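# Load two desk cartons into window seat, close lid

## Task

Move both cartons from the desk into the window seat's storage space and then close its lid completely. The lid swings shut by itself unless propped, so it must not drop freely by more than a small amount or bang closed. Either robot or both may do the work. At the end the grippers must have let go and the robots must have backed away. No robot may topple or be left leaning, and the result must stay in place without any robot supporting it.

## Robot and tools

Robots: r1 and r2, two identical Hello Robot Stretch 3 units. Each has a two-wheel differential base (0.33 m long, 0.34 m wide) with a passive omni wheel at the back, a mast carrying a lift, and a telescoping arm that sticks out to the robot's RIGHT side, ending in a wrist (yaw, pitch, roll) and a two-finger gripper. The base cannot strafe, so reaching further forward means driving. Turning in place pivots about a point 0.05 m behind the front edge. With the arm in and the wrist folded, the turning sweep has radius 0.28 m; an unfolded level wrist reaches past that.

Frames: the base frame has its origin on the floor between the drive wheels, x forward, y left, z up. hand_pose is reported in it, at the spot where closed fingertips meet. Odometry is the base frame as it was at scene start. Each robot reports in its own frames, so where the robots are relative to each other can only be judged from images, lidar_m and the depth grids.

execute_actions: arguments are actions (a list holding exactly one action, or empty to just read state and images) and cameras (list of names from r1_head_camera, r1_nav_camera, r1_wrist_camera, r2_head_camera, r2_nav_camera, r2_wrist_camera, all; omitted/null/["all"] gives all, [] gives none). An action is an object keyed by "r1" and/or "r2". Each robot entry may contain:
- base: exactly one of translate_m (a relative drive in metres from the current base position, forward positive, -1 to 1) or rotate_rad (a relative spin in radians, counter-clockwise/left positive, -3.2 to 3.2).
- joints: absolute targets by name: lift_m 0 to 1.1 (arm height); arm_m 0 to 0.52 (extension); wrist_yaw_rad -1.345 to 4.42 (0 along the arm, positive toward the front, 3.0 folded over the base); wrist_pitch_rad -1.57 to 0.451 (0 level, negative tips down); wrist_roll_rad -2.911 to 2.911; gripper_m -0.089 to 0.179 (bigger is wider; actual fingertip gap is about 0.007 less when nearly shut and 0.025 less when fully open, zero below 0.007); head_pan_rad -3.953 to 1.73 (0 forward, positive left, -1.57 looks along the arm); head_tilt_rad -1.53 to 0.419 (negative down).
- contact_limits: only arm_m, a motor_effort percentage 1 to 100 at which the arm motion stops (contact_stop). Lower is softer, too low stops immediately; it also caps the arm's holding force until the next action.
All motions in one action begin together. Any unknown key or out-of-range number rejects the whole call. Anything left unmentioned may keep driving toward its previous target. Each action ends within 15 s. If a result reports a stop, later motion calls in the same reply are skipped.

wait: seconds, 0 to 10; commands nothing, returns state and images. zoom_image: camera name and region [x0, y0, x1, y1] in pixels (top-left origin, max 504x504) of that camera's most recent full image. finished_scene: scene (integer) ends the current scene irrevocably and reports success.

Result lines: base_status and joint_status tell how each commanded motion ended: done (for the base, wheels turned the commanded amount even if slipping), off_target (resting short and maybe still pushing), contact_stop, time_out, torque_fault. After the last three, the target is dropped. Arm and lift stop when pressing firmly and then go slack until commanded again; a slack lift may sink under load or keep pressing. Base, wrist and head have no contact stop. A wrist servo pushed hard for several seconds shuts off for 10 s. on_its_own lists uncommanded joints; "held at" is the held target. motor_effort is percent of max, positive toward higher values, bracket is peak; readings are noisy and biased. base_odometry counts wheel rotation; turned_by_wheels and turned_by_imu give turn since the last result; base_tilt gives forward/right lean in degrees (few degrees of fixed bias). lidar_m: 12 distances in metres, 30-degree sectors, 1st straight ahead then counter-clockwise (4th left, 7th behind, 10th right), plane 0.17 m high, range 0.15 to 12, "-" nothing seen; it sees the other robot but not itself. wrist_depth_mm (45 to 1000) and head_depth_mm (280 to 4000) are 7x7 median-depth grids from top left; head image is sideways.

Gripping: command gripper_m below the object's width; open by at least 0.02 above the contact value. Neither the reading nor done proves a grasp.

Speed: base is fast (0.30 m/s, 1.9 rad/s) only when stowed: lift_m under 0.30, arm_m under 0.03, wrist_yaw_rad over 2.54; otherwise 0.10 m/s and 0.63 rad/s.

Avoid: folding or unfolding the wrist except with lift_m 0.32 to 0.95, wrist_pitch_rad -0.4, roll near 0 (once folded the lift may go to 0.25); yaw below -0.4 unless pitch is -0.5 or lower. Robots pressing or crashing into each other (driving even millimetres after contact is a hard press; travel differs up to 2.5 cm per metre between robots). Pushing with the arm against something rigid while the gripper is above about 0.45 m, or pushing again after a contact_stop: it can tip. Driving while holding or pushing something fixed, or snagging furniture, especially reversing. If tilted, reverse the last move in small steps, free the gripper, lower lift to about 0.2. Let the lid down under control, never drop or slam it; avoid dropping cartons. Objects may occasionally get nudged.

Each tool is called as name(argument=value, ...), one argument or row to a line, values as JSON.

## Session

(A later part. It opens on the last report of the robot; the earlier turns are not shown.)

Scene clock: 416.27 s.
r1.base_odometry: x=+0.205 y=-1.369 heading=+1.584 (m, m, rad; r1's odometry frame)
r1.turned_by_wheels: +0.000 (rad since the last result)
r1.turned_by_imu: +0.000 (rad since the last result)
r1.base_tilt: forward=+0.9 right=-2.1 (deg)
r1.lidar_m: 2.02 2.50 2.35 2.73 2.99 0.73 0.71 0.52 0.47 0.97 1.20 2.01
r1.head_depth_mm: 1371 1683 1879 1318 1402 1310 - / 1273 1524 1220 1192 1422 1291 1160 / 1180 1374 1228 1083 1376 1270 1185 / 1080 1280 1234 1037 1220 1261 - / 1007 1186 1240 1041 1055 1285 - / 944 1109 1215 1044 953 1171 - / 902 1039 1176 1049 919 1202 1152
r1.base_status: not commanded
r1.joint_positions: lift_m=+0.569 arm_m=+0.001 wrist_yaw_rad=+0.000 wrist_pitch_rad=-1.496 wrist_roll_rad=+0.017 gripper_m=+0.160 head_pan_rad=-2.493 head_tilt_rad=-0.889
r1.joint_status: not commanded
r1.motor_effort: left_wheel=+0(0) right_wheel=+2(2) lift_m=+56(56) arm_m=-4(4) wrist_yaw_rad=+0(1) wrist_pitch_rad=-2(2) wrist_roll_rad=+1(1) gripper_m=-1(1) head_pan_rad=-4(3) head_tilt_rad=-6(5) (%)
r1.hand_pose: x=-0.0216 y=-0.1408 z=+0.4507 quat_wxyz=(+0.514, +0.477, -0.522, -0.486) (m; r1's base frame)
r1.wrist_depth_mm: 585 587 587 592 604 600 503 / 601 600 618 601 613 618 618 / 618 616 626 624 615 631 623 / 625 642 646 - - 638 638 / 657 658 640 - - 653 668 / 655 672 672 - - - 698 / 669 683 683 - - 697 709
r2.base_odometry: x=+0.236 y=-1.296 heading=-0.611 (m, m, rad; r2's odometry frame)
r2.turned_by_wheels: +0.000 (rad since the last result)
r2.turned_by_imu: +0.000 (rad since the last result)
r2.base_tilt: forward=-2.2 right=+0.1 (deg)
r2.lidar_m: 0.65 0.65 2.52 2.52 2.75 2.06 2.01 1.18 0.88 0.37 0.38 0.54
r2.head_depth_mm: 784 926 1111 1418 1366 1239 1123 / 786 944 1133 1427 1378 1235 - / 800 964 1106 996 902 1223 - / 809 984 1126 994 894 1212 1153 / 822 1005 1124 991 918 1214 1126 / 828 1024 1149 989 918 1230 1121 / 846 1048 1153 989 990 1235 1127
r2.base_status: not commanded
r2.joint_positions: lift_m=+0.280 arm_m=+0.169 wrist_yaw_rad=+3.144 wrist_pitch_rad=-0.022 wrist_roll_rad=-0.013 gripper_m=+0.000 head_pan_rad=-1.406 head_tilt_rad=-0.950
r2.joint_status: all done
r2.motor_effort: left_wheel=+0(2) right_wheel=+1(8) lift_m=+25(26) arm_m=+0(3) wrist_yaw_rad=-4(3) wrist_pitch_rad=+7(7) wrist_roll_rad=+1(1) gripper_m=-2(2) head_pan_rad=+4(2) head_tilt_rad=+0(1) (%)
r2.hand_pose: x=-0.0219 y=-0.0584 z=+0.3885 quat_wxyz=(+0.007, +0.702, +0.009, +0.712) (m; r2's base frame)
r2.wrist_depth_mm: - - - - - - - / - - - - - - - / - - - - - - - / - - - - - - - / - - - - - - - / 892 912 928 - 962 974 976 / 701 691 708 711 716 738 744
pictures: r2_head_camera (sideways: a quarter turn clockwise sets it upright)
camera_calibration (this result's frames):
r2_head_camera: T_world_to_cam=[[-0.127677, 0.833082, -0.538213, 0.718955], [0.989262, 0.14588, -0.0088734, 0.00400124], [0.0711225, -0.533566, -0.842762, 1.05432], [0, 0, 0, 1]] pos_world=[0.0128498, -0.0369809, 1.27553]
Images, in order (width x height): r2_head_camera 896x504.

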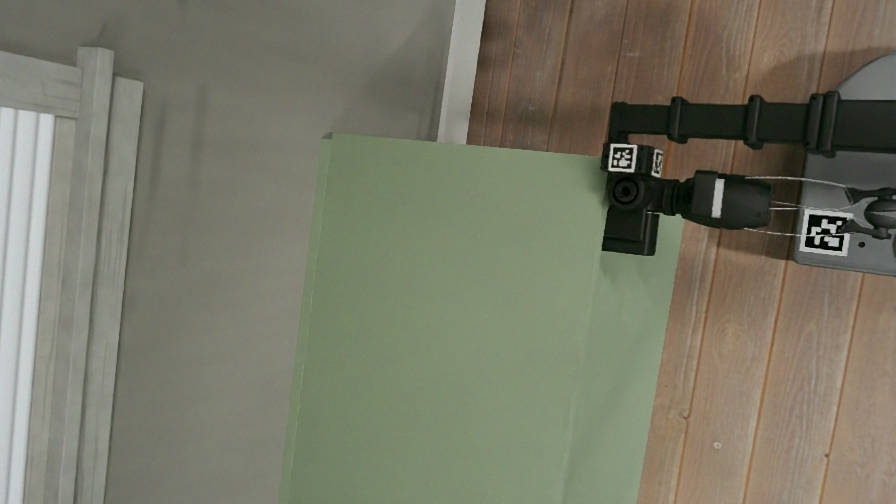

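execute_actions(
  actions=[
    {"r2":{"joints":{"lift_m":0.228}}},
  ],
  cameras=[],
)

execute_actions(
  actions=[
    {"r2":{"joints":{"lift_m":0.21}}},
  ],
  cameras=[],
)

execute_actions(
  actions=[
    {"r2":{"joints":{"arm_m":0.0,"wrist_yaw_rad":3.0}}},
  ],
  cameras=[],
)

execute_actions(
  actions=[
    {"r2":{"base":{"translate_m":-0.4}},"r1":{"base":{"translate_m":0.15}}},
  ],
  cameras=["r1_head_camera"],
)

finished_scene(
  scene=1,
)

Scene clock: 426.40 s.
r1.base_odometry: x=+0.205 y=-1.369 heading=+1.584 (m, m, rad; r1's odometry frame)
r1.turned_by_wheels: +0.000 (rad since the last result)
r1.turned_by_imu: +0.001 (rad since the last result)
r1.base_tilt: forward=+1.0 right=-2.1 (deg)
r1.lidar_m: 2.02 2.50 2.36 2.73 3.00 0.73 0.71 0.52 0.47 0.97 1.20 2.01
r1.head_depth_mm: 1370 1676 1881 1164 1405 1313 - / 1271 1521 1265 1174 1425 1292 1161 / 1181 1383 1262 1130 1370 1270 1184 / 1081 1282 1259 1078 1222 1266 - / 1006 1188 1247 1077 1057 1280 - / 946 1110 1218 1078 982 1171 - / 900 1040 1180 1072 942 1198 1152
r1.base_status: not commanded
r1.joint_positions: lift_m=+0.569 arm_m=+0.001 wrist_yaw_rad=+0.000 wrist_pitch_rad=-1.496 wrist_roll_rad=+0.017 gripper_m=+0.160 head_pan_rad=-2.493 head_tilt_rad=-0.889
r1.joint_status: not commanded
r1.motor_effort: left_wheel=+0(0) right_wheel=+2(2) lift_m=+56(57) arm_m=-4(4) wrist_yaw_rad=+0(0) wrist_pitch_rad=-2(2) wrist_roll_rad=+1(1) gripper_m=+1(0) head_pan_rad=-2(3) head_tilt_rad=-7(7) (%)
r1.hand_pose: x=-0.0216 y=-0.1408 z=+0.4507 quat_wxyz=(+0.514, +0.477, -0.522, -0.486) (m; r1's base frame)
r1.wrist_depth_mm: 580 595 587 603 605 591 501 / 612 594 618 608 596 620 612 / 606 616 621 607 619 621 631 / 634 617 640 - - 635 647 / 647 647 656 - - 658 648 / 650 658 669 - - - 679 / 679 688 685 - - 688 693
r2.base_odometry: x=+0.236 y=-1.296 heading=-0.611 (m, m, rad; r2's odometry frame)
r2.turned_by_wheels: +0.000 (rad since the last result)
r2.turned_by_imu: +0.000 (rad since the last result)
r2.base_tilt: forward=-2.2 right=+0.1 (deg)
r2.lidar_m: 0.65 0.64 2.52 2.52 2.75 2.06 2.00 1.18 0.88 0.37 0.38 0.54
r2.head_depth_mm: 788 927 1115 1403 1370 1233 1126 / 787 944 1137 1426 1365 1237 1154 / 800 966 1115 1027 928 1232 - / 807 984 1126 1021 928 1214 1148 / 822 1005 1142 1021 941 1219 1122 / 828 1027 1150 1021 959 1230 1124 / 845 1047 1161 1022 960 1235 1124
r2.base_status: not commanded
r2.joint_positions: lift_m=+0.228 arm_m=+0.169 wrist_yaw_rad=+3.142 wrist_pitch_rad=-0.023 wrist_roll_rad=-0.013 gripper_m=+0.000 head_pan_rad=-1.406 head_tilt_rad=-0.950
r2.joint_status: all done
r2.motor_effort: left_wheel=+0(1) right_wheel=+0(4) lift_m=+14(25) arm_m=+0(0) wrist_yaw_rad=-3(4) wrist_pitch_rad=+7(8) wrist_roll_rad=+0(1) gripper_m=-3(3) head_pan_rad=+3(3) head_tilt_rad=+1(0) (%)
r2.hand_pose: x=-0.0215 y=-0.0584 z=+0.3372 quat_wxyz=(+0.008, +0.702, +0.009, +0.712) (m; r2's base frame)
r2.wrist_depth_mm: - - - - - - - / - - - - - - - / - - - - - - - / - - - - - - - / - - - - - - - / 785 808 830 - 848 859 878 / 604 633 - - 640 641 666
pictures: none
No camera images: the call's "cameras" was empty. Leave "cameras" out to get every camera's image.

Scene clock: 427.30 s.
r1.base_odometry: x=+0.205 y=-1.369 heading=+1.584 (m, m, rad; r1's odometry frame)
r1.turned_by_wheels: +0.000 (rad since the last result)
r1.turned_by_imu: +0.000 (rad since the last result)
r1.base_tilt: forward=+0.9 right=-2.1 (deg)
r1.lidar_m: 2.02 2.50 2.35 2.73 3.01 0.73 0.71 0.52 0.47 0.97 1.20 2.01
r1.head_depth_mm: 1375 1685 1872 1170 1405 1315 - / 1273 1520 1262 1178 1429 1293 1160 / 1177 1386 1258 1127 1367 1267 1187 / 1080 1286 1255 1079 1219 1264 - / 1008 1192 1254 1078 1054 1279 - / 944 1108 1215 1074 978 1166 - / 899 1038 1176 1071 944 1204 1153
r1.base_status: not commanded
r1.joint_positions: lift_m=+0.569 arm_m=+0.001 wrist_yaw_rad=+0.000 wrist_pitch_rad=-1.496 wrist_roll_rad=+0.017 gripper_m=+0.160 head_pan_rad=-2.493 head_tilt_rad=-0.889
r1.joint_status: not commanded
r1.motor_effort: left_wheel=+0(0) right_wheel=+2(2) lift_m=+56(56) arm_m=-4(4) wrist_yaw_rad=+0(0) wrist_pitch_rad=-1(2) wrist_roll_rad=+1(1) gripper_m=+0(2) head_pan_rad=-3(3) head_tilt_rad=-6(6) (%)
r1.hand_pose: x=-0.0216 y=-0.1408 z=+0.4507 quat_wxyz=(+0.514, +0.477, -0.522, -0.486) (m; r1's base frame)
r1.wrist_depth_mm: 594 586 592 592 594 596 502 / 596 601 606 595 614 612 611 / 620 609 622 627 632 628 635 / 638 641 640 - - 650 644 / 634 632 645 - - 667 653 / 657 692 677 - - - 688 / 694 689 679 - - 706 719
r2.base_odometry: x=+0.236 y=-1.296 heading=-0.611 (m, m, rad; r2's odometry frame)
r2.turned_by_wheels: +0.000 (rad since the last result)
r2.turned_by_imu: +0.000 (rad since the last result)
r2.base_tilt: forward=-2.2 right=+0.1 (deg)
r2.lidar_m: 0.65 0.65 2.53 2.52 2.76 2.06 2.00 1.18 0.88 0.37 0.38 0.54
r2.head_depth_mm: 784 927 1113 1407 1369 1233 1128 / 790 946 1143 1422 1362 1236 1151 / 801 965 1113 1024 929 1232 - / 807 982 1128 1023 927 1218 1154 / 822 1002 1140 1020 942 1213 1126 / 827 1022 1149 1022 962 1237 1126 / 844 1050 1157 1024 957 1232 1130
r2.base_status: not commanded
r2.joint_positions: lift_m=+0.210 arm_m=+0.169 wrist_yaw_rad=+3.142 wrist_pitch_rad=-0.023 wrist_roll_rad=-0.013 gripper_m=+0.000 head_pan_rad=-1.406 head_tilt_rad=-0.950
r2.joint_status: all done
r2.motor_effort: left_wheel=+0(0) right_wheel=+1(0) lift_m=+14(15) arm_m=+0(0) wrist_yaw_rad=-2(2) wrist_pitch_rad=+7(7) wrist_roll_rad=+1(0) gripper_m=-2(3) head_pan_rad=+5(3) head_tilt_rad=+0(1) (%)
r2.hand_pose: x=-0.0215 y=-0.0584 z=+0.3191 quat_wxyz=(+0.008, +0.702, +0.009, +0.712) (m; r2's base frame)
r2.wrist_depth_mm: - - - - - - - / - - - - - - - / - - - - - - - / - - - - - - - / - - - - - - - / 767 757 812 - 807 819 833 / 581 615 - - 608 613 613
pictures: none
No camera images: the call's "cameras" was empty. Leave "cameras" out to get every camera's image.

Scene clock: 429.80 s.
r1.base_odometry: x=+0.205 y=-1.369 heading=+1.584 (m, m, rad; r1's odometry frame)
r1.turned_by_wheels: +0.000 (rad since the last result)
r1.turned_by_imu: +0.000 (rad since the last result)
r1.base_tilt: forward=+0.8 right=-2.0 (deg)
r1.lidar_m: 2.03 2.49 2.35 2.73 3.03 0.73 0.71 0.52 0.47 0.97 1.20 2.01
r1.head_depth_mm: 1373 1680 1881 1598 1401 1317 - / 1269 1524 1265 1188 1420 1291 1161 / 1182 1391 1257 1124 1372 1270 1186 / 1081 1278 1251 1077 1220 1267 - / 1006 1189 1248 1077 1055 1281 - / 944 1109 1219 1076 977 1169 - / 900 1041 1176 1072 943 1202 1153
r1.base_status: not commanded
r1.joint_positions: lift_m=+0.569 arm_m=+0.001 wrist_yaw_rad=+0.000 wrist_pitch_rad=-1.496 wrist_roll_rad=+0.017 gripper_m=+0.160 head_pan_rad=-2.493 head_tilt_rad=-0.889
r1.joint_status: not commanded
r1.motor_effort: left_wheel=+0(0) right_wheel=+2(2) lift_m=+57(57) arm_m=-4(4) wrist_yaw_rad=+0(1) wrist_pitch_rad=-2(2) wrist_roll_rad=+1(1) gripper_m=+0(1) head_pan_rad=-2(3) head_tilt_rad=-6(6) (%)
r1.hand_pose: x=-0.0216 y=-0.1408 z=+0.4507 quat_wxyz=(+0.514, +0.477, -0.522, -0.486) (m; r1's base frame)
r1.wrist_depth_mm: 589 586 582 591 594 599 502 / 597 601 608 585 607 617 621 / 625 616 608 616 630 613 628 / 625 638 649 - - 644 655 / 642 655 648 - - 657 662 / 664 666 658 - - - 703 / 683 695 672 - - 711 703
r2.base_odometry: x=+0.236 y=-1.296 heading=-0.611 (m, m, rad; r2's odometry frame)
r2.turned_by_wheels: +0.000 (rad since the last result)
r2.turned_by_imu: +0.000 (rad since the last result)
r2.base_tilt: forward=-2.2 right=+0.1 (deg)
r2.lidar_m: 0.65 0.64 2.52 2.51 2.75 2.05 2.00 1.18 0.88 0.37 0.38 0.54
r2.head_depth_mm: 785 929 1118 1407 1354 1231 1124 / 788 943 1142 1424 1363 1236 1151 / 801 963 1117 1024 940 1216 - / 805 980 1127 1022 929 1214 - / 823 1006 1138 1026 941 1223 1126 / 829 1023 1143 1024 960 1234 1128 / 846 1047 1163 1024 954 1239 1127
r2.base_status: not commanded
r2.joint_positions: lift_m=+0.210 arm_m=+0.001 wrist_yaw_rad=+3.002 wrist_pitch_rad=-0.023 wrist_roll_rad=-0.013 gripper_m=+0.000 head_pan_rad=-1.406 head_tilt_rad=-0.950
r2.joint_status: all done
r2.motor_effort: left_wheel=+1(1) right_wheel=+0(0) lift_m=+14(14) arm_m=-3(3) wrist_yaw_rad=-2(4) wrist_pitch_rad=+8(7) wrist_roll_rad=+1(1) gripper_m=-3(2) head_pan_rad=+3(3) head_tilt_rad=+0(0) (%)
r2.hand_pose: x=+0.0142 y=+0.1069 z=+0.3191 quat_wxyz=(+0.058, +0.701, -0.041, +0.710) (m; r2's base frame)
r2.wrist_depth_mm: - - - - - - - / - - - - - - - / - - - - - - - / - - - - - - - / - - - - - - - / 732 760 838 - 800 814 836 / 572 579 573 602 587 617 615
pictures: none
No camera images: the call's "cameras" was empty. Leave "cameras" out to get every camera's image.

Scene clock: 432.80 s.
r1.base_odometry: x=+0.203 y=-1.219 heading=+1.584 (m, m, rad; r1's odometry frame)
r1.turned_by_wheels: +0.000 (rad since the last result)
r1.turned_by_imu: +0.001 (rad since the last result)
r1.base_tilt: forward=+0.8 right=-1.9 (deg)
r1.lidar_m: 1.88 2.32 2.74 2.32 3.15 1.33 0.90 0.58 0.54 1.03 1.26 1.87
r1.head_depth_mm: 1455 1783 1293 1566 1429 1311 - / 1344 1543 1259 1337 1425 1289 1162 / 1246 1422 1259 1156 1401 1263 1188 / 1156 1350 1256 1106 1356 1265 - / 1069 1259 1249 1078 1188 1298 - / 1006 1173 1248 1073 1064 1275 - / 941 1100 1212 1114 1385 1260 1154
r1.base_status: done
r1.joint_positions: lift_m=+0.569 arm_m=+0.001 wrist_yaw_rad=+0.000 wrist_pitch_rad=-1.496 wrist_roll_rad=+0.017 gripper_m=+0.160 head_pan_rad=-2.493 head_tilt_rad=-0.889
r1.joint_status: not commanded
r1.motor_effort: left_wheel=+0(3) right_wheel=+2(7) lift_m=+56(57) arm_m=-4(4) wrist_yaw_rad=+0(1) wrist_pitch_rad=-2(2) wrist_roll_rad=+1(1) gripper_m=+0(0) head_pan_rad=-3(2) head_tilt_rad=-6(7) (%)
r1.hand_pose: x=-0.0216 y=-0.1408 z=+0.4507 quat_wxyz=(+0.514, +0.477, -0.522, -0.486) (m; r1's base frame)
r1.wrist_depth_mm: 581 582 593 591 587 612 595 / 593 609 616 612 617 604 626 / 617 619 621 623 629 628 638 / 629 642 630 - - 646 650 / 644 651 638 - - 660 665 / 660 690 681 - - - 685 / 686 688 685 - - 689 701
r2.base_odometry: x=-0.092 y=-1.066 heading=-0.611 (m, m, rad; r2's odometry frame)
r2.turned_by_wheels: +0.000 (rad since the last result)
r2.turned_by_imu: -0.002 (rad since the last result)
r2.base_tilt: forward=-2.2 right=+0.1 (deg)
r2.lidar_m: 1.18 3.29 2.64 2.47 2.22 1.66 1.61 1.16 0.87 0.85 0.51 0.52
r2.head_depth_mm: 779 913 1099 1385 1367 1231 1125 / 791 930 1123 1422 1370 1230 1156 / 806 950 1153 1449 1368 1235 - / 819 967 1180 1455 1364 1235 - / 835 986 1215 1474 1366 1231 1125 / 825 1009 1161 1189 1298 1234 1126 / 830 1027 1156 1023 1017 1239 1127
r2.base_status: done
r2.joint_positions: lift_m=+0.210 arm_m=+0.001 wrist_yaw_rad=+3.002 wrist_pitch_rad=-0.023 wrist_roll_rad=-0.013 gripper_m=+0.000 head_pan_rad=-1.406 head_tilt_rad=-0.950
r2.joint_status: not commanded
r2.motor_effort: left_wheel=+0(11) right_wheel=+0(6) lift_m=+14(14) arm_m=-3(3) wrist_yaw_rad=-1(2) wrist_pitch_rad=+8(8) wrist_roll_rad=+0(1) gripper_m=-2(3) head_pan_rad=+3(3) head_tilt_rad=+0(0) (%)
r2.hand_pose: x=+0.0144 y=+0.1068 z=+0.3191 quat_wxyz=(+0.058, +0.701, -0.041, +0.710) (m; r2's base frame)
r2.wrist_depth_mm: - - - - - - - / - - - - - - - / - - - - - - - / - - - - - - - / - - - - - - - / 760 760 827 - 804 811 833 / 580 582 571 592 593 612 625
pictures: r1_head_camera (sideways: a quarter turn clockwise sets it upright)
camera_calibration (this result's frames):
r1_head_camera: T_world_to_cam=[[0.661008, 0.453536, -0.597807, 0.792111], [0.55577, -0.831181, -0.0160622, 0.0208441], [-0.50417, -0.321626, -0.801479, 1.00116], [0, 0, 0, 1]] pos_world=[-0.0304215, -0.0199271, 1.27627]
Images, in order (width x height): r1_head_camera 896x504.

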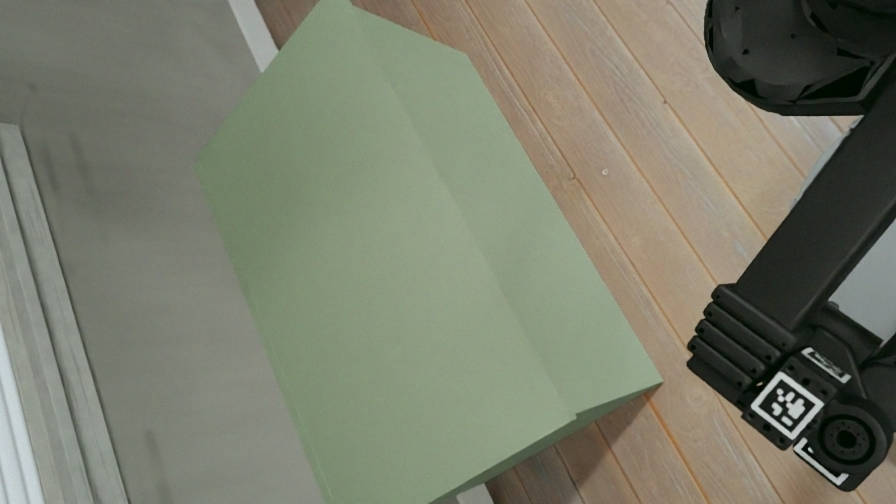

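The scene is finished: the task was done.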